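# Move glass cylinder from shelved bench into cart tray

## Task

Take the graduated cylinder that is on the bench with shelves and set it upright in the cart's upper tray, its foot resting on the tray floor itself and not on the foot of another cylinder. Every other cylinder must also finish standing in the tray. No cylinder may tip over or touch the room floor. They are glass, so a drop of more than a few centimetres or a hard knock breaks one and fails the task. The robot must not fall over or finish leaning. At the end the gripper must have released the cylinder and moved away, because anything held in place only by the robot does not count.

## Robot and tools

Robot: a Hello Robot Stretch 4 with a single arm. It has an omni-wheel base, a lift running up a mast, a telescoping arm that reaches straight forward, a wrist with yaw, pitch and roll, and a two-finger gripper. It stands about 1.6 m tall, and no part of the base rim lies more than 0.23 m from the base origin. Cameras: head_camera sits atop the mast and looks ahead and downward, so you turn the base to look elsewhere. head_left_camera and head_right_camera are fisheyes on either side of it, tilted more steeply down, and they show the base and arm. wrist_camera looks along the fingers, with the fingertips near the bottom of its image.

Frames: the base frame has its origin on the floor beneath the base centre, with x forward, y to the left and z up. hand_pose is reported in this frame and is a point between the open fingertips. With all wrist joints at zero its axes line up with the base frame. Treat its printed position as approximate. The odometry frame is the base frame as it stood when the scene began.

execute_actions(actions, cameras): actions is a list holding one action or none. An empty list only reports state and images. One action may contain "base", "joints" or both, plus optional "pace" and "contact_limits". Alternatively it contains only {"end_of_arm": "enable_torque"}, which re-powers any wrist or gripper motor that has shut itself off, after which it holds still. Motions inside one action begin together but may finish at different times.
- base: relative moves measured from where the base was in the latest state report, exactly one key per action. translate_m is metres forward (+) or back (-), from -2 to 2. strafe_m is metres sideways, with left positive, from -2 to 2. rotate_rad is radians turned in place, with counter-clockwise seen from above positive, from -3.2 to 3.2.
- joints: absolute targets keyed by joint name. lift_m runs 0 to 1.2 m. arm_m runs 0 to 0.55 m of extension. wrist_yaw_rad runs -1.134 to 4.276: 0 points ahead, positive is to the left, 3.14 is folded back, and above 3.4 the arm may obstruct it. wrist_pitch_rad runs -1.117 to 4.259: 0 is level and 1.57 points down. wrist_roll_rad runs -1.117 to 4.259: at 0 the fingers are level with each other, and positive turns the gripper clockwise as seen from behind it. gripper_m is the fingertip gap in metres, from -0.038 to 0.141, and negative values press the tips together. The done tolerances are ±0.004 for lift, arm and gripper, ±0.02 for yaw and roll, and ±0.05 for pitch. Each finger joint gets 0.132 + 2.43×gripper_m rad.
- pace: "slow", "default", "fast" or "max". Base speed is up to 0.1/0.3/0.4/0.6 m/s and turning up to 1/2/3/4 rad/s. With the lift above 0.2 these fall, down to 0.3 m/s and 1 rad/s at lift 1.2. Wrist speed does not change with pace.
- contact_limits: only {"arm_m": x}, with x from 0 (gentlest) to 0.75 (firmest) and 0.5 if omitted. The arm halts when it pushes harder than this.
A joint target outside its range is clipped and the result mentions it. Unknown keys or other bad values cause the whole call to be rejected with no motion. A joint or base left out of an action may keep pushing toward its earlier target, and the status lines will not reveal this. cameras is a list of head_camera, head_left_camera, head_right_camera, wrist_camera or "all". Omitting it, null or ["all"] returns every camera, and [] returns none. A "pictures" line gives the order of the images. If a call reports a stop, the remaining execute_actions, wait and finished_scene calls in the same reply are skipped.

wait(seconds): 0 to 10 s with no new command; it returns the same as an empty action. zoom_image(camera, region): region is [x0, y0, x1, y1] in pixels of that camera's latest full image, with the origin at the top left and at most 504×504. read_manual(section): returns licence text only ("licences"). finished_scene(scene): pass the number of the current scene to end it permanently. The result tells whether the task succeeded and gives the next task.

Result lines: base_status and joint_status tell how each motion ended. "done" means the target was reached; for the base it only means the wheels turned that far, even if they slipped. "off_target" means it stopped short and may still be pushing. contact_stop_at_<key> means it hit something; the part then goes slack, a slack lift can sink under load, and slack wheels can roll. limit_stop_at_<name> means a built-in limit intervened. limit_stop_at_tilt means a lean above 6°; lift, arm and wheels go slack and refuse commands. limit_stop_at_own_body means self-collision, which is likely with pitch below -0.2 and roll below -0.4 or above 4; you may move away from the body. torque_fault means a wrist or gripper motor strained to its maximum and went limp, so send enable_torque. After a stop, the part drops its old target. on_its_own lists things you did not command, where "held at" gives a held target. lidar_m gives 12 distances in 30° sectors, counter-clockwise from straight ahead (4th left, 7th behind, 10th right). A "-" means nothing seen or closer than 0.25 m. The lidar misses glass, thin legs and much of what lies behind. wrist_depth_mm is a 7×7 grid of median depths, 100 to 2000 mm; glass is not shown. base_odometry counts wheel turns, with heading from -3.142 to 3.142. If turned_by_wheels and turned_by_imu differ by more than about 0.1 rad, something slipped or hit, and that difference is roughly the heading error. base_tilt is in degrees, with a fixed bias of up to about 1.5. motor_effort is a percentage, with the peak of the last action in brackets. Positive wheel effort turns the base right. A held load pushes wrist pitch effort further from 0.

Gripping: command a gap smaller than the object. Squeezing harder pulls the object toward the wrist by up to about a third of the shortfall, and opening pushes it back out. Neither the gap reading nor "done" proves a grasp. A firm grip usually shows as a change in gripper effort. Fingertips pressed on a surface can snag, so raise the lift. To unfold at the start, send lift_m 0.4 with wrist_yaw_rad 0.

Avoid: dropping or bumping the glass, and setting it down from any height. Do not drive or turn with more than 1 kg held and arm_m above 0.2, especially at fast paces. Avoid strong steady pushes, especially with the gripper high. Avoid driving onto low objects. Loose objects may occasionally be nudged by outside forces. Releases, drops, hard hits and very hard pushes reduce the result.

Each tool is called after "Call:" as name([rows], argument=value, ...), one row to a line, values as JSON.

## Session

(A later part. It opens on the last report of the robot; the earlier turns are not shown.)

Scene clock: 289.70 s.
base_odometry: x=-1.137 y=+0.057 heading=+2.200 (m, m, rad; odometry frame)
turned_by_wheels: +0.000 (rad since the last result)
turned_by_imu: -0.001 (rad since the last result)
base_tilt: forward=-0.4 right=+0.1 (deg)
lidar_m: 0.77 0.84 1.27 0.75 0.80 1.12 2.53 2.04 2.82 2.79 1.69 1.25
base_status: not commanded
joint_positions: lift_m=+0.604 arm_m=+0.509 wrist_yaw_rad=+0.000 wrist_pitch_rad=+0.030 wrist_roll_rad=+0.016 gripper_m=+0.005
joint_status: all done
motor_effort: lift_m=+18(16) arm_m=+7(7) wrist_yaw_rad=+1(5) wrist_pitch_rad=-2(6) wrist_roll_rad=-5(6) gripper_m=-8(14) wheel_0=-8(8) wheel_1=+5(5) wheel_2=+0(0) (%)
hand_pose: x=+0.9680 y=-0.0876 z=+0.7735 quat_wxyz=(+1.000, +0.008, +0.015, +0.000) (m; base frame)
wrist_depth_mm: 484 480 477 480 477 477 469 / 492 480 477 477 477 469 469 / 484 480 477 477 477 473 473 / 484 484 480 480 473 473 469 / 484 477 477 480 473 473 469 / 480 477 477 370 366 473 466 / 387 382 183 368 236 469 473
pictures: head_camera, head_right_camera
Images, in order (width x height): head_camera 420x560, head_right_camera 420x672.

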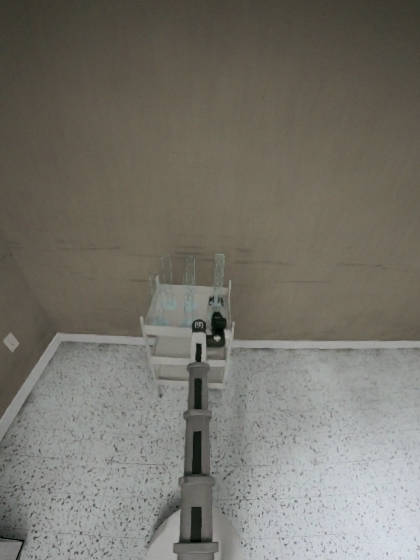

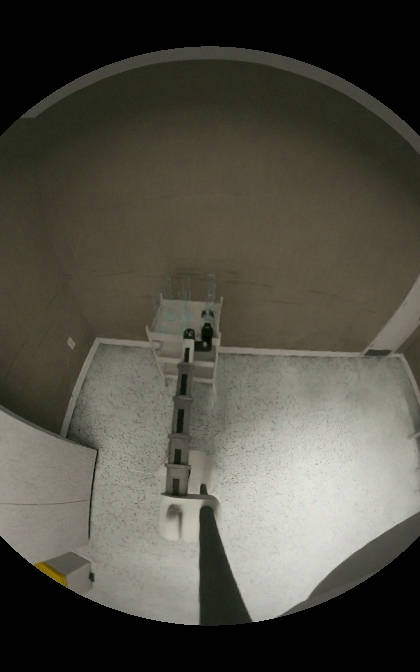

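Call:
execute_actions([
  {"joints":{"arm_m":0.485},"pace":"slow"},
], cameras=["wrist_camera"])

Scene clock: 294.23 s.
base_odometry: x=-1.137 y=+0.057 heading=+2.200 (m, m, rad; odometry frame)
turned_by_wheels: +0.000 (rad since the last result)
turned_by_imu: -0.001 (rad since the last result)
base_tilt: forward=-0.4 right=+0.2 (deg)
lidar_m: 0.77 0.84 1.25 0.75 0.79 1.10 2.51 2.04 2.83 2.80 1.71 1.23
base_status: not commanded
joint_positions: lift_m=+0.604 arm_m=+0.486 wrist_yaw_rad=+0.000 wrist_pitch_rad=+0.034 wrist_roll_rad=+0.015 gripper_m=+0.005
joint_status: all done
motor_effort: lift_m=+18(18) arm_m=-7(7) wrist_yaw_rad=-1(5) wrist_pitch_rad=-16(15) wrist_roll_rad=-2(6) gripper_m=-10(9) wheel_0=-7(7) wheel_1=+4(4) wheel_2=+0(0) (%)
hand_pose: x=+0.9455 y=-0.0874 z=+0.7723 quat_wxyz=(+1.000, +0.007, +0.017, +0.000) (m; base frame)
wrist_depth_mm: 508 504 496 496 492 492 492 / 508 500 500 500 492 492 492 / 500 500 496 500 496 492 492 / 504 504 500 500 500 496 492 / 508 500 504 500 492 492 488 / 413 407 399 392 392 496 496 / 404 397 183 349 233 496 492
pictures: wrist_camera
Images, in order (width x height): wrist_camera 616x392.

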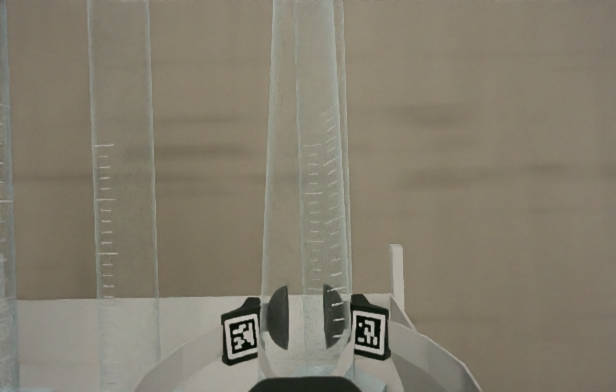

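Call:
execute_actions([
  {"joints":{"lift_m":0.585,"arm_m":0.475},"pace":"slow"},
], cameras=["wrist_camera"])

Scene clock: 298.10 s.
base_odometry: x=-1.137 y=+0.057 heading=+2.200 (m, m, rad; odometry frame)
turned_by_wheels: +0.000 (rad since the last result)
turned_by_imu: -0.001 (rad since the last result)
base_tilt: forward=-0.3 right=+0.1 (deg)
lidar_m: 0.77 0.82 1.27 0.74 0.79 1.12 2.51 2.04 2.84 2.79 1.71 1.26
base_status: not commanded
joint_positions: lift_m=+0.585 arm_m=+0.476 wrist_yaw_rad=+0.000 wrist_pitch_rad=+0.034 wrist_roll_rad=+0.015 gripper_m=+0.005
joint_status: all done
motor_effort: lift_m=+15(15) arm_m=-7(6) wrist_yaw_rad=-1(1) wrist_pitch_rad=-15(13) wrist_roll_rad=-1(1) gripper_m=-10(9) wheel_0=-7(7) wheel_1=+5(5) wheel_2=+0(0) (%)
hand_pose: x=+0.9355 y=-0.0874 z=+0.7535 quat_wxyz=(+1.000, +0.007, +0.017, +0.000) (m; base frame)
wrist_depth_mm: 517 517 512 504 512 508 504 / 521 512 512 508 508 504 500 / 517 512 504 508 504 504 500 / 517 508 512 508 512 504 504 / 521 517 512 512 508 504 504 / 421 413 410 404 351 508 500 / 347 340 183 310 231 504 500
pictures: wrist_camera
Images, in order (width x height): wrist_camera 616x392.

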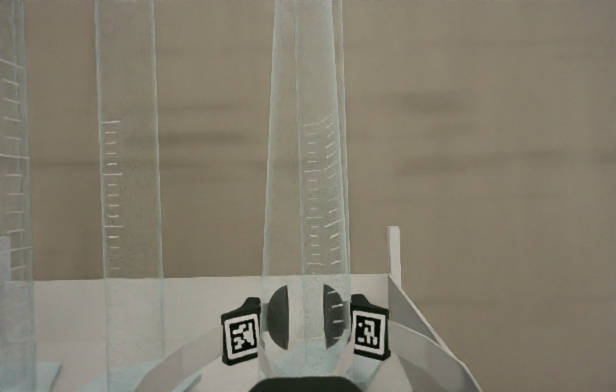

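Call:
execute_actions([
  {"joints":{"lift_m":0.568},"pace":"slow"},
], cameras=["wrist_camera"])

Scene clock: 301.60 s.
base_odometry: x=-1.137 y=+0.057 heading=+2.200 (m, m, rad; odometry frame)
turned_by_wheels: +0.000 (rad since the last result)
turned_by_imu: -0.001 (rad since the last result)
base_tilt: forward=-0.4 right=+0.2 (deg)
lidar_m: 0.77 0.83 1.27 0.76 0.80 1.11 2.53 2.04 2.82 2.78 1.69 1.27
base_status: not commanded
joint_positions: lift_m=+0.569 arm_m=+0.476 wrist_yaw_rad=-0.004 wrist_pitch_rad=+0.020 wrist_roll_rad=+0.015 gripper_m=+0.005
joint_status: all done
on_its_own: wrist_pitch_rad is at rest, and its effort (+26) is outside its rest range (-23 to +23)
motor_effort: lift_m=+9(16) arm_m=-6(7) wrist_yaw_rad=+10(10) wrist_pitch_rad=+26(25) wrist_roll_rad=-2(2) gripper_m=-9(9) wheel_0=-8(7) wheel_1=+4(4) wheel_2=+0(0) (%)
hand_pose: x=+0.9351 y=-0.0885 z=+0.7410 quat_wxyz=(+1.000, +0.007, +0.010, -0.002) (m; base frame)
wrist_depth_mm: 521 517 517 512 512 508 508 / 517 517 517 517 508 508 508 / 521 517 517 512 508 512 508 / 517 512 508 512 512 512 504 / 508 517 512 512 504 508 500 / 418 410 407 399 332 508 504 / 345 336 187 304 250 508 496
pictures: wrist_camera
Images, in order (width x height): wrist_camera 616x392.

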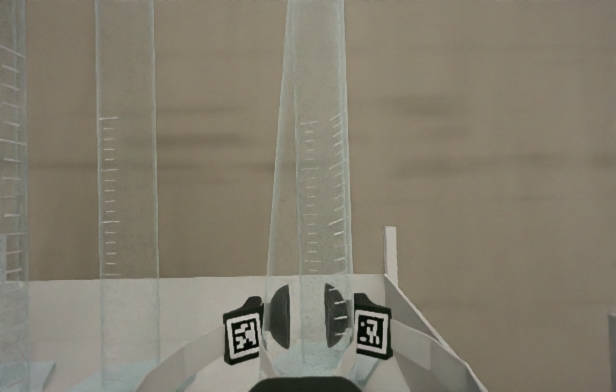

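Call:
execute_actions([
  {"joints":{"lift_m":0.64,"gripper_m":-0.005},"pace":"slow"},
], cameras=["wrist_camera","head_camera"])

Call:
zoom_image(camera="head_camera", region=[150,230,260,370])

Scene clock: 315.33 s.
base_odometry: x=-1.137 y=+0.057 heading=+2.200 (m, m, rad; odometry frame)
turned_by_wheels: +0.000 (rad since the last result)
turned_by_imu: -0.001 (rad since the last result)
base_tilt: forward=-0.4 right=+0.1 (deg)
lidar_m: 0.77 0.83 1.27 0.75 0.80 1.11 2.55 2.05 2.83 2.79 1.68 1.26
base_status: not commanded
joint_positions: lift_m=+0.640 arm_m=+0.476 wrist_yaw_rad=+0.000 wrist_pitch_rad=+0.035 wrist_roll_rad=+0.015 gripper_m=-0.005
joint_status: all done
motor_effort: lift_m=+21(18) arm_m=-6(6) wrist_yaw_rad=-1(10) wrist_pitch_rad=-15(24) wrist_roll_rad=+0(1) gripper_m=-13(12) wheel_0=-8(7) wheel_1=+4(4) wheel_2=+0(0) (%)
hand_pose: x=+0.9353 y=-0.0874 z=+0.8080 quat_wxyz=(+1.000, +0.007, +0.017, +0.000) (m; base frame)
wrist_depth_mm: 517 508 508 512 504 500 496 / 517 512 508 508 508 508 504 / 517 508 508 512 508 504 500 / 517 512 512 508 504 504 500 / 517 512 508 512 508 504 504 / 521 517 512 229 508 512 504 / 418 415 181 404 306 504 500
pictures: head_camera, wrist_camera
Images, in order (width x height): head_camera 420x560, wrist_camera 616x392.

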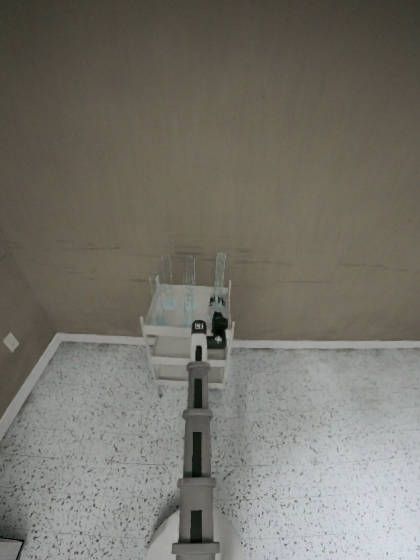

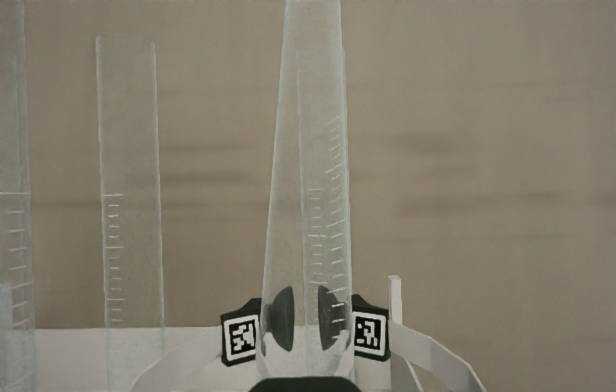

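Region (150, 230, 260, 370) of head_camera's 420x560 image, scaled by 3.600, with more detail than that image has; it fills the left 396 columns of this view, and the rest is white.

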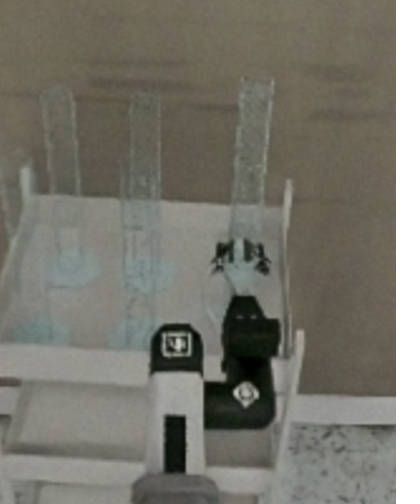

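Call:
execute_actions([
  {"joints":{"lift_m":1.05},"pace":"slow"},
], cameras=[])

Call:
execute_actions([
  {"base":{"strafe_m":-1.0},"joints":{"arm_m":0.0}},
], cameras=[])

Call:
execute_actions([
  {"base":{"rotate_rad":-1.5},"pace":"slow"},
], cameras=["head_camera","wrist_camera"])

Scene clock: 323.47 s.
base_odometry: x=-1.137 y=+0.057 heading=+2.200 (m, m, rad; odometry frame)
turned_by_wheels: +0.000 (rad since the last result)
turned_by_imu: -0.001 (rad since the last result)
base_tilt: forward=-0.4 right=+0.1 (deg)
lidar_m: 0.77 0.82 1.25 0.75 0.80 1.11 2.50 2.04 2.83 2.79 1.71 1.26
base_status: not commanded
joint_positions: lift_m=+1.050 arm_m=+0.476 wrist_yaw_rad=+0.000 wrist_pitch_rad=+0.035 wrist_roll_rad=+0.015 gripper_m=-0.005
joint_status: all done
motor_effort: lift_m=+21(22) arm_m=-6(6) wrist_yaw_rad=-1(1) wrist_pitch_rad=-14(17) wrist_roll_rad=-1(2) gripper_m=-11(11) wheel_0=-7(8) wheel_1=+4(4) wheel_2=+0(0) (%)
hand_pose: x=+0.9353 y=-0.0874 z=+1.2179 quat_wxyz=(+1.000, +0.007, +0.017, +0.000) (m; base frame)
wrist_depth_mm: 517 508 508 504 504 508 504 / 512 517 508 508 508 504 504 / 512 517 512 504 504 508 500 / 517 517 508 512 508 504 496 / 517 512 508 508 508 500 500 / 517 517 512 229 512 508 500 / 517 512 181 508 504 504 508
pictures: none
No camera images: the call's "cameras" was empty. Leave "cameras" out to get every camera's image.

Scene clock: 328.13 s.
base_odometry: x=-0.329 y=+0.646 heading=+2.201 (m, m, rad; odometry frame)
turned_by_wheels: +0.000 (rad since the last result)
turned_by_imu: +0.000 (rad since the last result)
base_tilt: forward=-0.4 right=+0.2 (deg)
lidar_m: 1.17 1.19 1.12 1.75 1.84 2.63 1.96 2.06 1.84 1.80 1.64 1.22
base_status: done
joint_positions: lift_m=+1.050 arm_m=+0.003 wrist_yaw_rad=+0.000 wrist_pitch_rad=+0.035 wrist_roll_rad=+0.015 gripper_m=-0.005
joint_status: all done
joint sent to its limit — the command would take arm_m past its lower limit, so that joint was sent only as far as its limit.
motor_effort: lift_m=+20(21) arm_m=-7(5) wrist_yaw_rad=-1(2) wrist_pitch_rad=-16(15) wrist_roll_rad=-1(3) gripper_m=-12(10) wheel_0=+5(15) wheel_1=-2(10) wheel_2=+0(0) (%)
hand_pose: x=+0.4626 y=-0.0874 z=+1.2180 quat_wxyz=(+1.000, +0.007, +0.017, +0.000) (m; base frame)
wrist_depth_mm: 960 960 960 946 931 931 946 / 976 960 960 960 931 946 946 / 976 991 960 960 946 946 946 / 976 960 976 946 960 960 931 / 976 960 960 931 960 946 946 / 976 976 946 229 946 946 946 / 976 960 180 960 960 946 946
pictures: none
No camera images: the call's "cameras" was empty. Leave "cameras" out to get every camera's image.

Scene clock: 330.90 s.
base_odometry: x=-0.329 y=+0.646 heading=+0.702 (m, m, rad; odometry frame)
turned_by_wheels: -1.499 (rad since the last result)
turned_by_imu: -1.487 (rad since the last result)
base_tilt: forward=-0.4 right=+0.1 (deg)
lidar_m: 1.79 1.56 1.20 1.18 1.13 1.19 1.74 1.89 2.00 1.93 2.10 1.78
base_status: done
joint_positions: lift_m=+1.050 arm_m=+0.003 wrist_yaw_rad=+0.000 wrist_pitch_rad=+0.035 wrist_roll_rad=+0.015 gripper_m=-0.005
joint_status: not commanded
motor_effort: lift_m=+20(20) arm_m=-7(7) wrist_yaw_rad=-2(1) wrist_pitch_rad=-16(14) wrist_roll_rad=-1(1) gripper_m=-9(9) wheel_0=+8(11) wheel_1=+4(9) wheel_2=+5(10) (%)
hand_pose: x=+0.4626 y=-0.0874 z=+1.2180 quat_wxyz=(+1.000, +0.007, +0.017, +0.000) (m; base frame)
wrist_depth_mm: 1618 - - - - - - / 1576 - - - - - - / 1576 - - - - - - / 1537 - - - - - - / 1576 - - - - - - / 1537 - - 229 1499 - - / 1576 1921 182 - 1537 1808 -
pictures: head_camera, wrist_camera
Images, in order (width x height): head_camera 420x560, wrist_camera 616x392.

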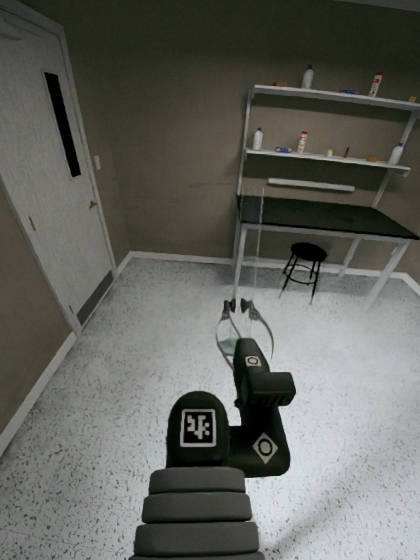

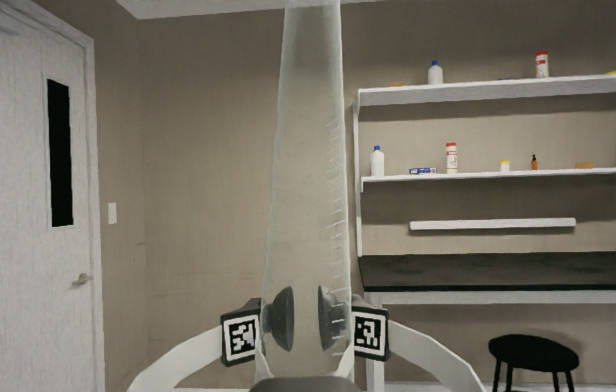

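Call:
execute_actions([
  {"base":{"strafe_m":-0.63},"joints":{"wrist_pitch_rad":-0.3}},
], cameras=[])

Call:
execute_actions([
  {"base":{"translate_m":0.95},"joints":{"lift_m":0.9}},
], cameras=[])

Call:
execute_actions([
  {"joints":{"arm_m":0.45},"pace":"slow"},
], cameras=["head_camera","wrist_camera","head_left_camera"])

Scene clock: 337.57 s.
base_odometry: x=+0.077 y=+0.165 heading=+0.702 (m, m, rad; odometry frame)
turned_by_wheels: +0.000 (rad since the last result)
turned_by_imu: -0.001 (rad since the last result)
base_tilt: forward=-0.3 right=+0.2 (deg)
lidar_m: 0.40 2.34 1.85 1.82 1.65 1.85 1.82 2.01 1.35 1.30 1.41 1.74
base_status: done
joint_positions: lift_m=+1.050 arm_m=+0.003 wrist_yaw_rad=+0.000 wrist_pitch_rad=-0.296 wrist_roll_rad=+0.015 gripper_m=-0.005
joint_status: all done
motor_effort: lift_m=+20(20) arm_m=-7(7) wrist_yaw_rad=-1(2) wrist_pitch_rad=-14(27) wrist_roll_rad=-2(1) gripper_m=-10(10) wheel_0=+6(16) wheel_1=-2(13) wheel_2=+0(3) (%)
hand_pose: x=+0.4503 y=-0.0874 z=+1.3120 quat_wxyz=(+0.989, +0.007, -0.147, +0.001) (m; base frame)
wrist_depth_mm: 1464 1499 1537 1537 1499 1499 1576 / 1756 1808 1708 1281 1921 1921 1983 / - - - - - - - / - - - - - - - / - - - - - - - / - - - 229 - - - / - - 180 - 1921 1983 1983
pictures: none
No camera images: the call's "cameras" was empty. Leave "cameras" out to get every camera's image.

Scene clock: 342.20 s.
base_odometry: x=+0.802 y=+0.779 heading=+0.703 (m, m, rad; odometry frame)
turned_by_wheels: +0.001 (rad since the last result)
turned_by_imu: +0.002 (rad since the last result)
base_tilt: forward=-0.4 right=+0.1 (deg)
lidar_m: 0.43 0.81 1.73 1.69 1.86 2.26 2.78 1.86 1.44 1.40 1.00 0.77
base_status: done
joint_positions: lift_m=+0.900 arm_m=+0.003 wrist_yaw_rad=+0.000 wrist_pitch_rad=-0.296 wrist_roll_rad=+0.015 gripper_m=-0.005
joint_status: all done
motor_effort: lift_m=+17(22) arm_m=-7(7) wrist_yaw_rad=-1(0) wrist_pitch_rad=-14(15) wrist_roll_rad=-1(2) gripper_m=-9(11) wheel_0=+5(13) wheel_1=+4(8) wheel_2=-3(14) (%)
hand_pose: x=+0.4503 y=-0.0874 z=+1.1623 quat_wxyz=(+0.989, +0.007, -0.147, +0.001) (m; base frame)
wrist_depth_mm: 1708 1708 1618 1661 1576 1537 1499 / 1661 1661 1576 1537 1499 1255 1205 / 1618 1537 1430 1397 1430 1366 1308 / 1499 1430 1430 1397 1366 1336 1281 / 1430 1366 1255 1281 1281 1205 1229 / 1397 1281 1255 229 1229 1205 1182 / 1308 1255 179 1205 1160 1138 1138
pictures: none
No camera images: the call's "cameras" was empty. Leave "cameras" out to get every camera's image.

Scene clock: 347.97 s.
base_odometry: x=+0.802 y=+0.779 heading=+0.703 (m, m, rad; odometry frame)
turned_by_wheels: +0.000 (rad since the last result)
turned_by_imu: -0.001 (rad since the last result)
base_tilt: forward=-0.4 right=+0.1 (deg)
lidar_m: 0.75 0.80 1.74 1.70 1.85 2.30 2.78 1.84 1.43 1.40 1.01 0.76
base_status: not commanded
joint_positions: lift_m=+0.900 arm_m=+0.449 wrist_yaw_rad=+0.000 wrist_pitch_rad=-0.296 wrist_roll_rad=+0.015 gripper_m=-0.005
joint_status: all done
motor_effort: lift_m=+17(17) arm_m=+7(10) wrist_yaw_rad=-1(0) wrist_pitch_rad=-17(16) wrist_roll_rad=-1(2) gripper_m=-11(10) wheel_0=+6(6) wheel_1=+4(4) wheel_2=-3(3) (%)
hand_pose: x=+0.8957 y=-0.0874 z=+1.1623 quat_wxyz=(+0.989, +0.007, -0.147, +0.001) (m; base frame)
wrist_depth_mm: 1182 1138 878 878 878 904 904 / 1138 1098 1008 1008 991 960 946 / 1042 1025 991 960 946 917 904 / 1008 732 676 654 647 661 683 / 946 904 891 878 842 842 820 / 904 866 854 229 809 798 798 / 878 842 180 750 732 732 715
pictures: head_camera, head_left_camera, wrist_camera
Images, in order (width x height): head_camera 420x560, head_left_camera 420x672, wrist_camera 616x392.

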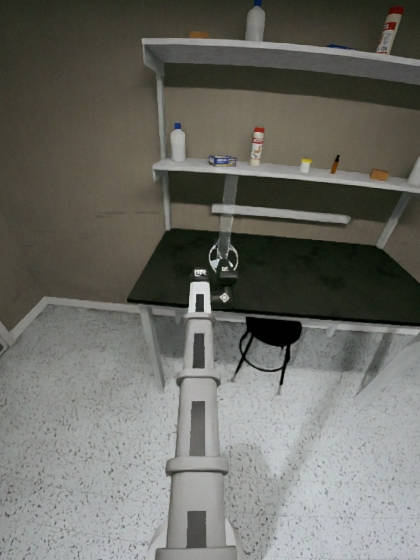

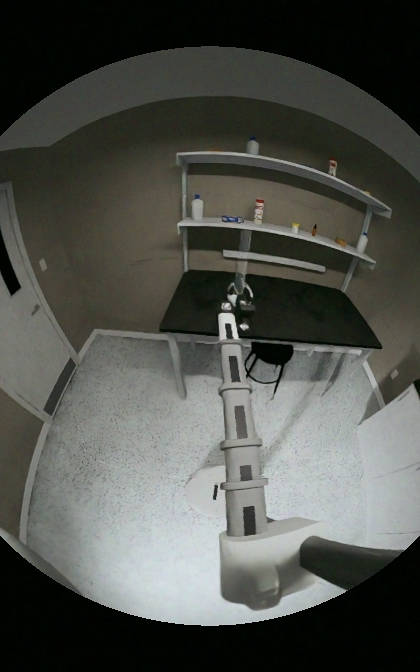

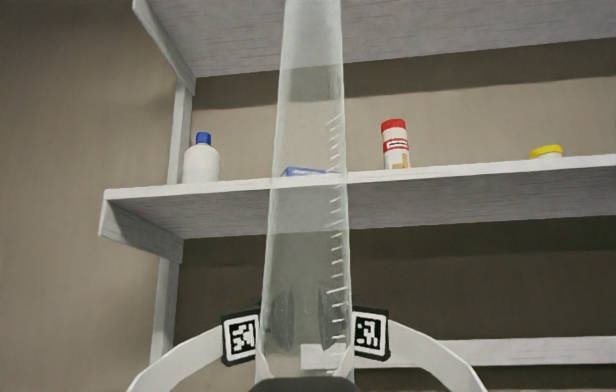

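Call:
execute_actions([
  {"joints":{"lift_m":0.785},"pace":"slow"},
], cameras=["wrist_camera","head_camera"])

Call:
execute_actions([
  {"joints":{"lift_m":0.765,"gripper_m":0.005},"pace":"slow"},
], cameras=["wrist_camera","head_camera"])

Scene clock: 355.30 s.
base_odometry: x=+0.802 y=+0.779 heading=+0.703 (m, m, rad; odometry frame)
turned_by_wheels: +0.000 (rad since the last result)
turned_by_imu: -0.001 (rad since the last result)
base_tilt: forward=-0.4 right=+0.1 (deg)
lidar_m: 0.75 0.81 1.73 1.69 1.85 2.27 2.78 1.83 1.42 1.40 0.98 0.76
base_status: not commanded
joint_positions: lift_m=+0.785 arm_m=+0.449 wrist_yaw_rad=+0.000 wrist_pitch_rad=-0.296 wrist_roll_rad=+0.015 gripper_m=-0.005
joint_status: all done
motor_effort: lift_m=+16(15) arm_m=+7(7) wrist_yaw_rad=-1(1) wrist_pitch_rad=-15(14) wrist_roll_rad=-1(1) gripper_m=-12(10) wheel_0=+5(6) wheel_1=+4(4) wheel_2=-3(3) (%)
hand_pose: x=+0.8957 y=-0.0874 z=+1.0474 quat_wxyz=(+0.989, +0.007, -0.147, +0.001) (m; base frame)
wrist_depth_mm: 1182 1160 1025 1042 1042 1008 1008 / 1138 1098 1025 1025 1008 960 946 / 1060 741 715 683 707 715 723 / 1008 976 904 904 904 866 854 / 946 917 904 878 842 842 831 / 904 878 854 229 768 778 768 / 854 842 180 809 715 750 750
pictures: head_camera, wrist_camera
Images, in order (width x height): head_camera 420x560, wrist_camera 616x392.

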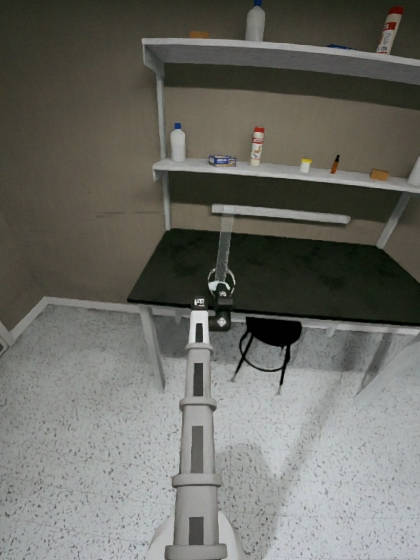

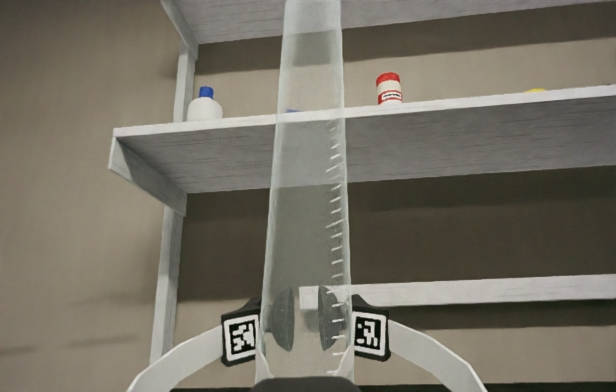

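Scene clock: 356.23 s.
base_odometry: x=+0.802 y=+0.779 heading=+0.703 (m, m, rad; odometry frame)
turned_by_wheels: +0.000 (rad since the last result)
turned_by_imu: +0.000 (rad since the last result)
base_tilt: forward=-0.4 right=+0.2 (deg)
lidar_m: 0.75 0.80 1.73 1.71 1.85 2.27 2.75 1.85 1.43 1.41 0.98 0.77
base_status: not commanded
joint_positions: lift_m=+0.765 arm_m=+0.449 wrist_yaw_rad=+0.000 wrist_pitch_rad=-0.296 wrist_roll_rad=+0.015 gripper_m=+0.005
joint_status: all done
motor_effort: lift_m=+16(16) arm_m=+7(7) wrist_yaw_rad=-1(1) wrist_pitch_rad=-14(16) wrist_roll_rad=-1(2) gripper_m=-8(12) wheel_0=+6(6) wheel_1=+4(5) wheel_2=-3(3) (%)
hand_pose: x=+0.8957 y=-0.0874 z=+1.0274 quat_wxyz=(+0.989, +0.007, -0.147, +0.001) (m; base frame)
wrist_depth_mm: 1182 1160 1042 1060 1042 1008 991 / 1098 1098 1025 1025 976 960 640 / 1025 715 715 732 750 759 759 / 1008 946 946 904 891 878 854 / 960 917 904 878 866 842 809 / 904 866 866 788 778 798 788 / 866 831 183 788 597 750 768
pictures: head_camera, wrist_camera
Images, in order (width x height): head_camera 420x560, wrist_camera 616x392.

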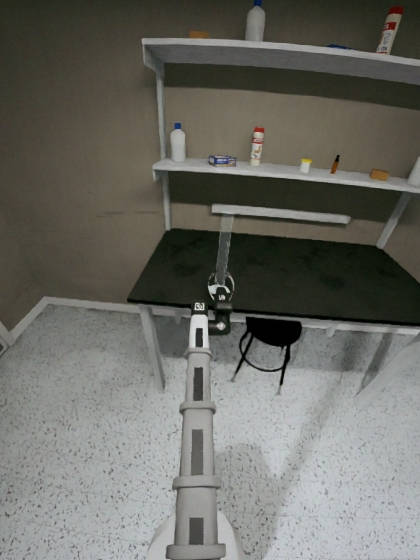

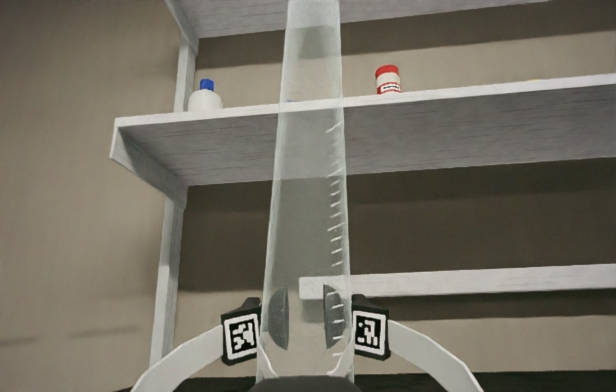

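Call:
execute_actions([
  {"joints":{"arm_m":0.51},"pace":"slow"},
], cameras=[])

Call:
execute_actions([
  {"joints":{"lift_m":0.745},"pace":"slow"},
], cameras=["wrist_camera","head_camera"])

Call:
zoom_image(camera="head_camera", region=[170,190,280,340])

Scene clock: 362.73 s.
base_odometry: x=+0.802 y=+0.779 heading=+0.703 (m, m, rad; odometry frame)
turned_by_wheels: +0.000 (rad since the last result)
turned_by_imu: -0.001 (rad since the last result)
base_tilt: forward=-0.4 right=+0.1 (deg)
lidar_m: 0.77 0.83 1.72 1.71 1.86 2.26 2.76 1.85 1.44 1.40 1.01 0.76
base_status: not commanded
joint_positions: lift_m=+0.765 arm_m=+0.509 wrist_yaw_rad=+0.000 wrist_pitch_rad=-0.296 wrist_roll_rad=+0.015 gripper_m=+0.005
joint_status: all done
motor_effort: lift_m=+16(16) arm_m=+7(9) wrist_yaw_rad=+0(1) wrist_pitch_rad=-13(16) wrist_roll_rad=-1(1) gripper_m=-9(8) wheel_0=+5(6) wheel_1=+4(4) wheel_2=-3(3) (%)
hand_pose: x=+0.9557 y=-0.0874 z=+1.0274 quat_wxyz=(+0.989, +0.007, -0.147, +0.001) (m; base frame)
wrist_depth_mm: 1098 1060 1008 976 976 946 931 / 1025 1008 768 621 603 591 574 / 991 676 715 741 741 750 768 / 931 878 878 866 842 820 809 / 878 842 842 820 788 788 768 / 842 820 788 741 732 741 723 / 809 778 183 741 603 707 699
pictures: none
No camera images: the call's "cameras" was empty. Leave "cameras" out to get every camera's image.

Scene clock: 363.60 s.
base_odometry: x=+0.802 y=+0.779 heading=+0.703 (m, m, rad; odometry frame)
turned_by_wheels: +0.000 (rad since the last result)
turned_by_imu: +0.000 (rad since the last result)
base_tilt: forward=-0.4 right=+0.0 (deg)
lidar_m: 0.77 0.81 1.72 1.71 1.85 2.25 2.76 1.82 1.43 1.40 0.98 0.75
base_status: not commanded
joint_positions: lift_m=+0.758 arm_m=+0.509 wrist_yaw_rad=+0.000 wrist_pitch_rad=-0.304 wrist_roll_rad=+0.016 gripper_m=+0.005
joint_status: lift_m contact_stop (moved -0.008 of -0.020)
on_its_own: lift_m is slack since a contact_stop (your +0.745 is given up)
motor_effort: lift_m=+12(16) arm_m=+7(7) wrist_yaw_rad=+0(4) wrist_pitch_rad=+11(31) wrist_roll_rad=-4(8) gripper_m=-10(7) wheel_0=+5(5) wheel_1=+4(4) wheel_2=-3(3) (%)
hand_pose: x=+0.9550 y=-0.0874 z=+1.0223 quat_wxyz=(+0.988, +0.008, -0.152, +0.001) (m; base frame)
wrist_depth_mm: 1118 1098 1042 1008 976 960 931 / 1060 1008 820 976 609 585 597 / 991 654 699 715 723 732 732 / 931 904 891 854 842 831 798 / 891 854 854 831 798 788 768 / 820 809 798 741 723 732 732 / 809 778 183 741 683 715 691
pictures: head_camera, wrist_camera
Images, in order (width x height): head_camera 420x560, wrist_camera 616x392.

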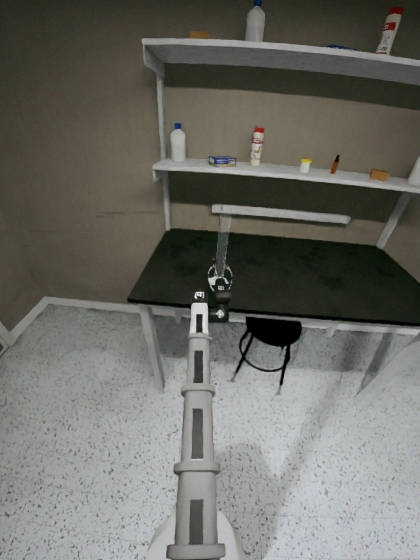

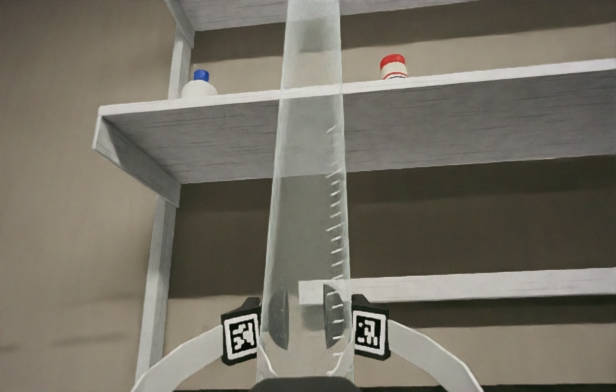

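Region (170, 190, 280, 340) of head_camera's 420x560 image, scaled by 3.360, with more detail than that image has; it fills the left 370 columns of this view, and the rest is white.

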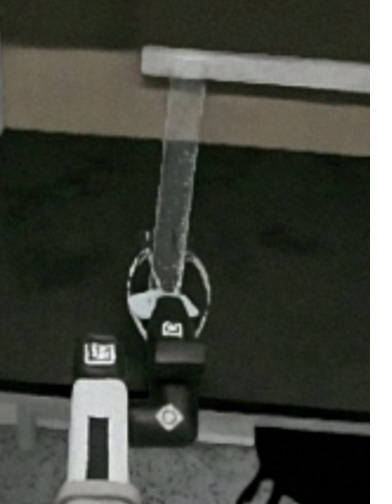

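Call:
execute_actions([
  {"joints":{"lift_m":0.85},"pace":"slow"},
], cameras=[])

Call:
execute_actions([
  {"joints":{"wrist_pitch_rad":-0.12,"arm_m":0.53},"pace":"slow"},
], cameras=[])

Call:
execute_actions([
  {"joints":{"lift_m":0.815},"pace":"slow"},
], cameras=["wrist_camera","head_camera"])

Call:
zoom_image(camera="head_camera", region=[170,190,280,340])

Scene clock: 378.43 s.
base_odometry: x=+0.802 y=+0.779 heading=+0.703 (m, m, rad; odometry frame)
turned_by_wheels: +0.000 (rad since the last result)
turned_by_imu: -0.001 (rad since the last result)
base_tilt: forward=-0.4 right=+0.1 (deg)
lidar_m: 0.75 0.82 1.75 1.70 1.87 2.27 2.78 1.84 1.44 1.40 0.99 0.76
base_status: not commanded
joint_positions: lift_m=+0.850 arm_m=+0.509 wrist_yaw_rad=+0.000 wrist_pitch_rad=-0.296 wrist_roll_rad=+0.015 gripper_m=+0.005
joint_status: all done
motor_effort: lift_m=+21(22) arm_m=+6(6) wrist_yaw_rad=-2(2) wrist_pitch_rad=-15(16) wrist_roll_rad=-2(4) gripper_m=-7(8) wheel_0=+6(5) wheel_1=+4(4) wheel_2=-3(3) (%)
hand_pose: x=+0.9558 y=-0.0873 z=+1.1120 quat_wxyz=(+0.989, +0.008, -0.147, +0.001) (m; base frame)
wrist_depth_mm: 1098 1078 946 946 960 931 917 / 1060 1008 976 946 931 891 878 / 991 960 615 585 591 564 580 / 917 699 768 788 809 788 778 / 878 854 831 820 788 778 768 / 831 820 798 723 699 741 723 / 798 768 183 741 707 707 707
pictures: none
No camera images: the call's "cameras" was empty. Leave "cameras" out to get every camera's image.

Scene clock: 379.60 s.
base_odometry: x=+0.802 y=+0.779 heading=+0.703 (m, m, rad; odometry frame)
turned_by_wheels: +0.000 (rad since the last result)
turned_by_imu: +0.000 (rad since the last result)
base_tilt: forward=-0.4 right=+0.1 (deg)
lidar_m: 0.73 0.82 1.73 1.70 1.84 2.27 2.78 1.85 1.42 1.41 0.98 0.77
base_status: not commanded
joint_positions: lift_m=+0.850 arm_m=+0.529 wrist_yaw_rad=+0.000 wrist_pitch_rad=-0.116 wrist_roll_rad=+0.015 gripper_m=+0.005
joint_status: all done
motor_effort: lift_m=+21(21) arm_m=+7(7) wrist_yaw_rad=-1(2) wrist_pitch_rad=-16(16) wrist_roll_rad=-3(2) gripper_m=-7(8) wheel_0=+5(6) wheel_1=+4(4) wheel_2=-3(3) (%)
hand_pose: x=+0.9863 y=-0.0874 z=+1.0612 quat_wxyz=(+0.998, +0.008, -0.058, +0.001) (m; base frame)
wrist_depth_mm: 931 878 842 842 508 512 492 / 904 574 585 591 609 615 627 / 866 768 809 788 778 768 759 / 854 831 809 798 768 750 732 / 831 798 798 768 741 715 715 / 820 798 778 759 741 723 707 / 788 627 183 544 480 564 559
pictures: none
No camera images: the call's "cameras" was empty. Leave "cameras" out to get every camera's image.

Scene clock: 380.73 s.
base_odometry: x=+0.802 y=+0.779 heading=+0.703 (m, m, rad; odometry frame)
turned_by_wheels: +0.000 (rad since the last result)
turned_by_imu: +0.000 (rad since the last result)
base_tilt: forward=-0.4 right=+0.1 (deg)
lidar_m: 0.74 0.83 1.73 1.69 1.85 2.24 2.76 1.84 1.44 1.39 0.98 0.76
base_status: not commanded
joint_positions: lift_m=+0.815 arm_m=+0.529 wrist_yaw_rad=+0.000 wrist_pitch_rad=-0.115 wrist_roll_rad=+0.015 gripper_m=+0.005
joint_status: all done
motor_effort: lift_m=+15(18) arm_m=+7(7) wrist_yaw_rad=-1(1) wrist_pitch_rad=-15(15) wrist_roll_rad=-2(2) gripper_m=-9(9) wheel_0=+5(6) wheel_1=+4(4) wheel_2=-3(3) (%)
hand_pose: x=+0.9863 y=-0.0874 z=+1.0266 quat_wxyz=(+0.998, +0.008, -0.058, +0.001) (m; base frame)
wrist_depth_mm: 917 661 554 535 512 521 525 / 878 609 661 676 691 691 707 / 878 842 820 798 778 768 741 / 842 831 809 788 768 741 741 / 820 798 788 768 750 741 715 / 820 798 778 759 732 723 715 / 788 508 182 439 389 449 449
pictures: head_camera, wrist_camera
Images, in order (width x height): head_camera 420x560, wrist_camera 616x392.

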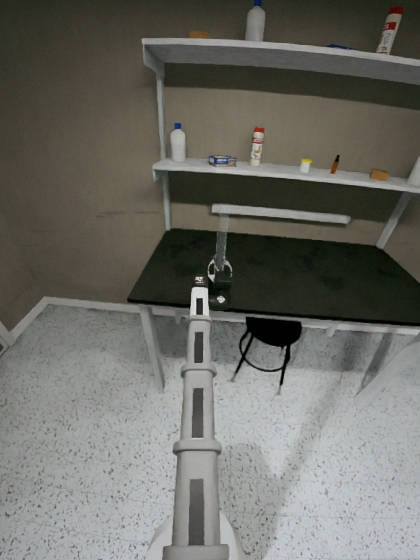

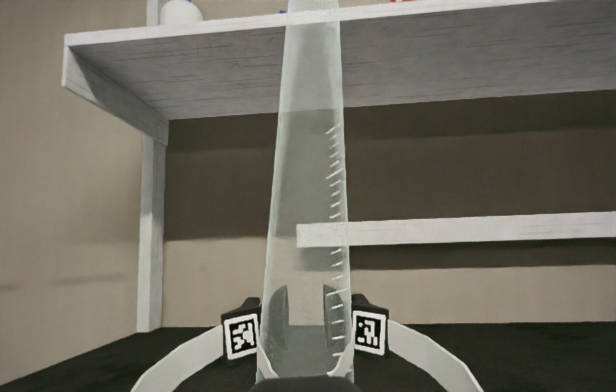

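Region (170, 190, 280, 340) of head_camera's 420x560 image, scaled by 3.360, with more detail than that image has; it fills the left 370 columns of this view, and the rest is white.

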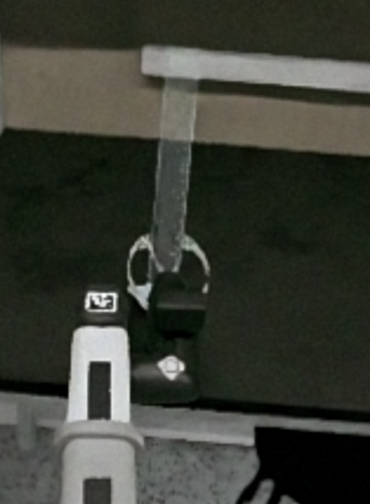

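Call:
execute_actions([
  {"joints":{"lift_m":0.93,"wrist_pitch_rad":0.0},"pace":"slow"},
], cameras=[])

Call:
execute_actions([
  {"base":{"translate_m":0.18},"pace":"slow"},
], cameras=["wrist_camera","head_camera"])

Scene clock: 391.53 s.
base_odometry: x=+0.802 y=+0.779 heading=+0.703 (m, m, rad; odometry frame)
turned_by_wheels: +0.000 (rad since the last result)
turned_by_imu: -0.001 (rad since the last result)
base_tilt: forward=-0.4 right=+0.1 (deg)
lidar_m: 0.74 0.79 1.73 1.71 1.85 2.28 2.76 1.84 1.44 1.40 1.01 0.76
base_status: not commanded
joint_positions: lift_m=+0.930 arm_m=+0.529 wrist_yaw_rad=+0.000 wrist_pitch_rad=+0.005 wrist_roll_rad=+0.015 gripper_m=+0.005
joint_status: all done
motor_effort: lift_m=+21(22) arm_m=+7(7) wrist_yaw_rad=-2(1) wrist_pitch_rad=-15(19) wrist_roll_rad=-2(4) gripper_m=-9(10) wheel_0=+5(5) wheel_1=+4(4) wheel_2=-3(3) (%)
hand_pose: x=+0.9882 y=-0.0874 z=+1.1066 quat_wxyz=(+1.000, +0.008, +0.002, +0.000) (m; base frame)
wrist_depth_mm: 831 741 798 778 469 473 449 / 842 559 574 591 597 609 621 / 831 768 788 768 759 741 732 / 831 809 788 778 750 741 715 / 831 809 788 778 741 691 676 / 831 788 788 768 741 732 723 / 820 621 183 554 508 574 564
pictures: none
No camera images: the call's "cameras" was empty. Leave "cameras" out to get every camera's image.

Scene clock: 394.60 s.
base_odometry: x=+0.939 y=+0.895 heading=+0.703 (m, m, rad; odometry frame)
turned_by_wheels: +0.001 (rad since the last result)
turned_by_imu: +0.000 (rad since the last result)
base_tilt: forward=-0.4 right=+0.1 (deg)
lidar_m: 0.56 0.60 1.70 1.68 1.82 2.41 2.95 1.89 1.45 1.41 0.75 0.58
base_status: done
joint_positions: lift_m=+0.930 arm_m=+0.529 wrist_yaw_rad=+0.000 wrist_pitch_rad=+0.005 wrist_roll_rad=+0.015 gripper_m=+0.005
joint_status: not commanded
motor_effort: lift_m=+21(21) arm_m=+7(7) wrist_yaw_rad=-1(1) wrist_pitch_rad=-17(13) wrist_roll_rad=-3(2) gripper_m=-10(10) wheel_0=+7(10) wheel_1=+5(9) wheel_2=-4(10) (%)
hand_pose: x=+0.9882 y=-0.0874 z=+1.1066 quat_wxyz=(+1.000, +0.008, +0.002, +0.000) (m; base frame)
wrist_depth_mm: 382 392 397 402 410 413 424 / 469 554 569 597 574 569 559 / 647 627 609 597 580 564 564 / 640 621 609 591 580 569 559 / 634 621 603 580 530 512 504 / 627 615 603 591 574 564 554 / 627 559 183 549 512 564 549
pictures: head_camera, wrist_camera
Images, in order (width x height): head_camera 420x560, wrist_camera 616x392.

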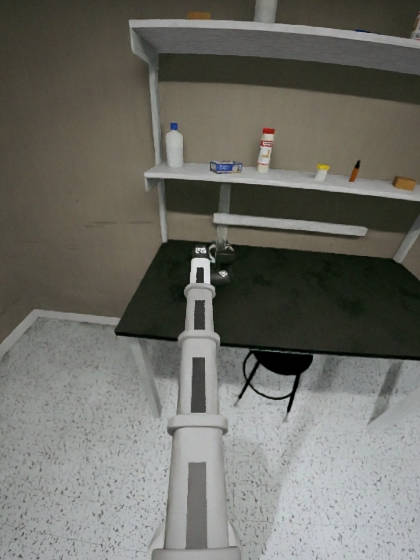

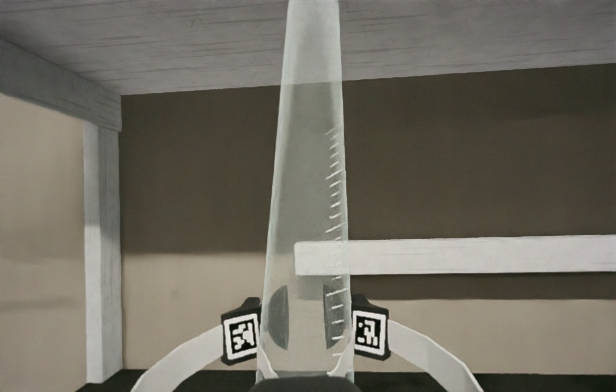

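Call:
execute_actions([
  {"joints":{"arm_m":0.43},"pace":"slow"},
], cameras=[])

Call:
execute_actions([
  {"joints":{"lift_m":1.04},"pace":"slow"},
], cameras=[])

Call:
execute_actions([
  {"joints":{"arm_m":0.55},"pace":"slow","contact_limits":{"arm_m":0.3}},
], cameras=["wrist_camera","head_camera"])

Scene clock: 401.17 s.
base_odometry: x=+0.939 y=+0.895 heading=+0.703 (m, m, rad; odometry frame)
turned_by_wheels: +0.000 (rad since the last result)
turned_by_imu: -0.001 (rad since the last result)
base_tilt: forward=-0.3 right=+0.1 (deg)
lidar_m: 0.56 0.61 1.71 1.67 1.85 2.41 2.95 1.88 1.45 1.42 0.76 0.59
base_status: not commanded
joint_positions: lift_m=+0.930 arm_m=+0.431 wrist_yaw_rad=+0.000 wrist_pitch_rad=+0.005 wrist_roll_rad=+0.015 gripper_m=+0.005
joint_status: all done
motor_effort: lift_m=+21(21) arm_m=-7(9) wrist_yaw_rad=-1(0) wrist_pitch_rad=-15(16) wrist_roll_rad=-3(3) gripper_m=-9(9) wheel_0=+7(7) wheel_1=+5(5) wheel_2=-4(4) (%)
hand_pose: x=+0.8906 y=-0.0874 z=+1.1066 quat_wxyz=(+1.000, +0.008, +0.002, +0.000) (m; base frame)
wrist_depth_mm: 433 413 394 402 407 415 421 / 469 559 574 585 603 615 627 / 741 715 707 691 676 661 654 / 741 715 715 691 668 654 647 / 741 715 699 683 621 654 640 / 741 707 707 676 676 654 647 / 732 615 183 564 512 569 569
pictures: none
No camera images: the call's "cameras" was empty. Leave "cameras" out to get every camera's image.

Scene clock: 402.93 s.
base_odometry: x=+0.939 y=+0.895 heading=+0.703 (m, m, rad; odometry frame)
turned_by_wheels: +0.000 (rad since the last result)
turned_by_imu: +0.000 (rad since the last result)
base_tilt: forward=-0.4 right=+0.1 (deg)
lidar_m: 0.57 0.63 1.71 1.67 1.83 2.44 2.94 1.86 1.44 1.42 0.76 0.60
base_status: not commanded
joint_positions: lift_m=+1.040 arm_m=+0.431 wrist_yaw_rad=+0.000 wrist_pitch_rad=+0.005 wrist_roll_rad=+0.015 gripper_m=+0.005
joint_status: all done
motor_effort: lift_m=+21(21) arm_m=-7(7) wrist_yaw_rad=+0(1) wrist_pitch_rad=-15(18) wrist_roll_rad=-2(2) gripper_m=-8(11) wheel_0=+7(7) wheel_1=+5(5) wheel_2=-4(4) (%)
hand_pose: x=+0.8906 y=-0.0874 z=+1.2166 quat_wxyz=(+1.000, +0.008, +0.002, +0.000) (m; base frame)
wrist_depth_mm: 750 723 715 699 683 661 654 / 750 539 723 691 676 661 647 / 427 424 436 452 473 496 521 / 504 691 707 691 676 661 647 / 732 715 707 683 668 661 647 / 732 707 699 627 609 603 591 / 732 707 184 683 668 654 640
pictures: none
No camera images: the call's "cameras" was empty. Leave "cameras" out to get every camera's image.

Scene clock: 405.40 s.
base_odometry: x=+0.939 y=+0.895 heading=+0.703 (m, m, rad; odometry frame)
turned_by_wheels: +0.000 (rad since the last result)
turned_by_imu: +0.000 (rad since the last result)
base_tilt: forward=-0.4 right=+0.1 (deg)
lidar_m: 0.56 0.62 1.72 1.68 1.84 2.43 2.96 1.88 1.46 1.42 0.74 0.59
base_status: not commanded
joint_positions: lift_m=+1.040 arm_m=+0.549 wrist_yaw_rad=+0.000 wrist_pitch_rad=+0.005 wrist_roll_rad=+0.015 gripper_m=+0.005
joint_status: all done
motor_effort: lift_m=+21(21) arm_m=+7(6) wrist_yaw_rad=+0(1) wrist_pitch_rad=-16(17) wrist_roll_rad=-3(2) gripper_m=-9(9) wheel_0=+7(7) wheel_1=+5(5) wheel_2=-4(4) (%)
contact_limits: arm_m 0.3
hand_pose: x=+1.0081 y=-0.0874 z=+1.2166 quat_wxyz=(+1.000, +0.008, +0.002, +0.000) (m; base frame)
wrist_depth_mm: 621 418 591 580 569 410 539 / 277 281 264 256 252 258 263 / 399 413 436 455 473 492 517 / 492 597 585 580 569 554 535 / 621 591 585 569 559 544 535 / 615 597 580 549 535 544 530 / 609 554 181 508 554 492 530
pictures: head_camera, wrist_camera
Images, in order (width x height): head_camera 420x560, wrist_camera 616x392.

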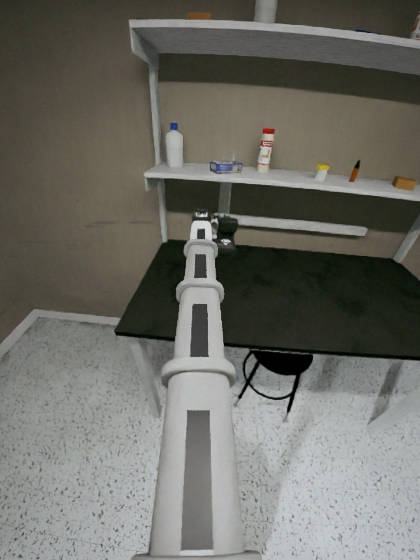

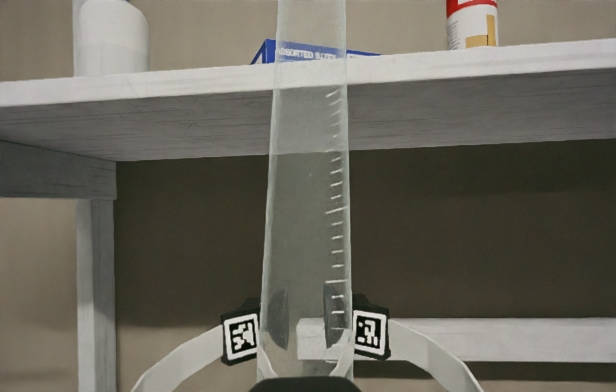

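Call:
execute_actions([
  {"base":{"translate_m":0.045},"pace":"slow"},
], cameras=["wrist_camera"])

Scene clock: 410.30 s.
base_odometry: x=+0.973 y=+0.924 heading=+0.704 (m, m, rad; odometry frame)
turned_by_wheels: +0.001 (rad since the last result)
turned_by_imu: +0.000 (rad since the last result)
base_tilt: forward=-0.3 right=+0.1 (deg)
lidar_m: 0.52 0.57 1.71 1.68 1.83 2.43 3.00 1.89 1.46 1.40 0.71 0.53
base_status: done
joint_positions: lift_m=+1.040 arm_m=+0.549 wrist_yaw_rad=+0.000 wrist_pitch_rad=+0.005 wrist_roll_rad=+0.015 gripper_m=+0.005
joint_status: not commanded
motor_effort: lift_m=+21(21) arm_m=+7(7) wrist_yaw_rad=+0(1) wrist_pitch_rad=-15(17) wrist_roll_rad=-3(3) gripper_m=-8(10) wheel_0=+8(12) wheel_1=+4(7) wheel_2=-7(11) (%)
hand_pose: x=+1.0082 y=-0.0874 z=+1.2166 quat_wxyz=(+1.000, +0.008, +0.002, +0.000) (m; base frame)
wrist_depth_mm: 574 384 544 266 206 201 197 / 229 234 240 246 252 258 265 / 399 413 436 449 477 500 496 / 477 549 544 530 517 500 496 / 569 554 544 525 517 504 496 / 559 554 530 517 512 508 492 / 559 544 183 469 455 442 436
pictures: wrist_camera
Images, in order (width x height): wrist_camera 616x392.

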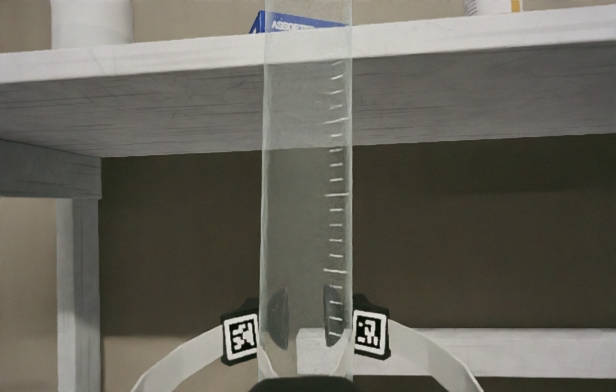

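Call:
execute_actions([
  {"joints":{"lift_m":0.86},"pace":"slow"},
], cameras=["wrist_camera"])

Call:
execute_actions([
  {"joints":{"lift_m":0.84},"pace":"slow"},
], cameras=["wrist_camera"])

Scene clock: 415.90 s.
base_odometry: x=+0.973 y=+0.924 heading=+0.704 (m, m, rad; odometry frame)
turned_by_wheels: +0.000 (rad since the last result)
turned_by_imu: -0.001 (rad since the last result)
base_tilt: forward=-0.3 right=+0.1 (deg)
lidar_m: 0.51 0.58 1.70 1.67 1.82 2.42 3.00 1.88 1.43 1.43 0.70 0.54
base_status: not commanded
joint_positions: lift_m=+0.860 arm_m=+0.549 wrist_yaw_rad=+0.000 wrist_pitch_rad=+0.005 wrist_roll_rad=+0.015 gripper_m=+0.005
joint_status: all done
motor_effort: lift_m=+15(18) arm_m=+7(7) wrist_yaw_rad=-1(1) wrist_pitch_rad=-17(22) wrist_roll_rad=-4(2) gripper_m=-9(9) wheel_0=+8(9) wheel_1=+5(5) wheel_2=-7(7) (%)
hand_pose: x=+1.0082 y=-0.0874 z=+1.0370 quat_wxyz=(+1.000, +0.008, +0.002, +0.000) (m; base frame)
wrist_depth_mm: 466 535 544 539 525 508 504 / 574 554 544 535 517 512 500 / 574 554 544 530 517 512 496 / 569 549 544 530 466 452 442 / 569 549 539 525 512 500 492 / 559 549 544 525 504 504 492 / 488 449 183 399 366 410 407
pictures: wrist_camera
Images, in order (width x height): wrist_camera 616x392.

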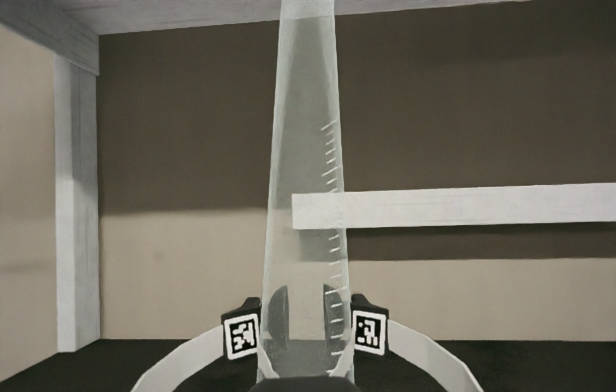

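Scene clock: 416.83 s.
base_odometry: x=+0.973 y=+0.924 heading=+0.704 (m, m, rad; odometry frame)
turned_by_wheels: +0.000 (rad since the last result)
turned_by_imu: +0.000 (rad since the last result)
base_tilt: forward=-0.4 right=+0.1 (deg)
lidar_m: 0.52 0.56 1.72 1.67 1.83 2.44 2.99 1.87 1.45 1.42 0.71 0.53
base_status: not commanded
joint_positions: lift_m=+0.840 arm_m=+0.549 wrist_yaw_rad=+0.000 wrist_pitch_rad=+0.005 wrist_roll_rad=+0.015 gripper_m=+0.005
joint_status: all done
motor_effort: lift_m=+16(14) arm_m=+7(7) wrist_yaw_rad=-1(0) wrist_pitch_rad=-17(15) wrist_roll_rad=-3(2) gripper_m=-11(8) wheel_0=+8(8) wheel_1=+4(4) wheel_2=-7(6) (%)
hand_pose: x=+1.0082 y=-0.0874 z=+1.0170 quat_wxyz=(+1.000, +0.008, +0.002, +0.000) (m; base frame)
wrist_depth_mm: 500 559 544 530 521 512 500 / 574 559 549 535 525 512 500 / 574 559 539 530 521 512 496 / 564 554 544 525 462 455 442 / 564 549 539 525 512 504 496 / 564 544 535 521 504 504 492 / 402 397 180 355 325 364 364
pictures: wrist_camera
Images, in order (width x height): wrist_camera 616x392.

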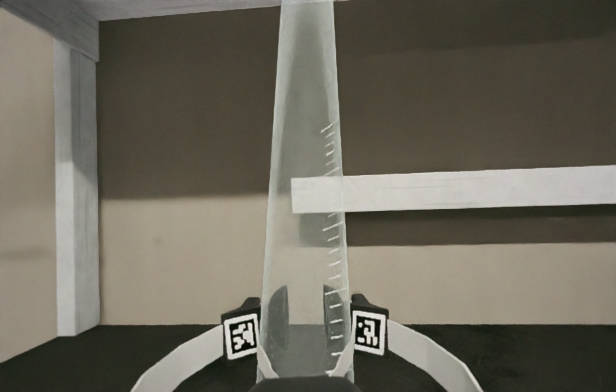

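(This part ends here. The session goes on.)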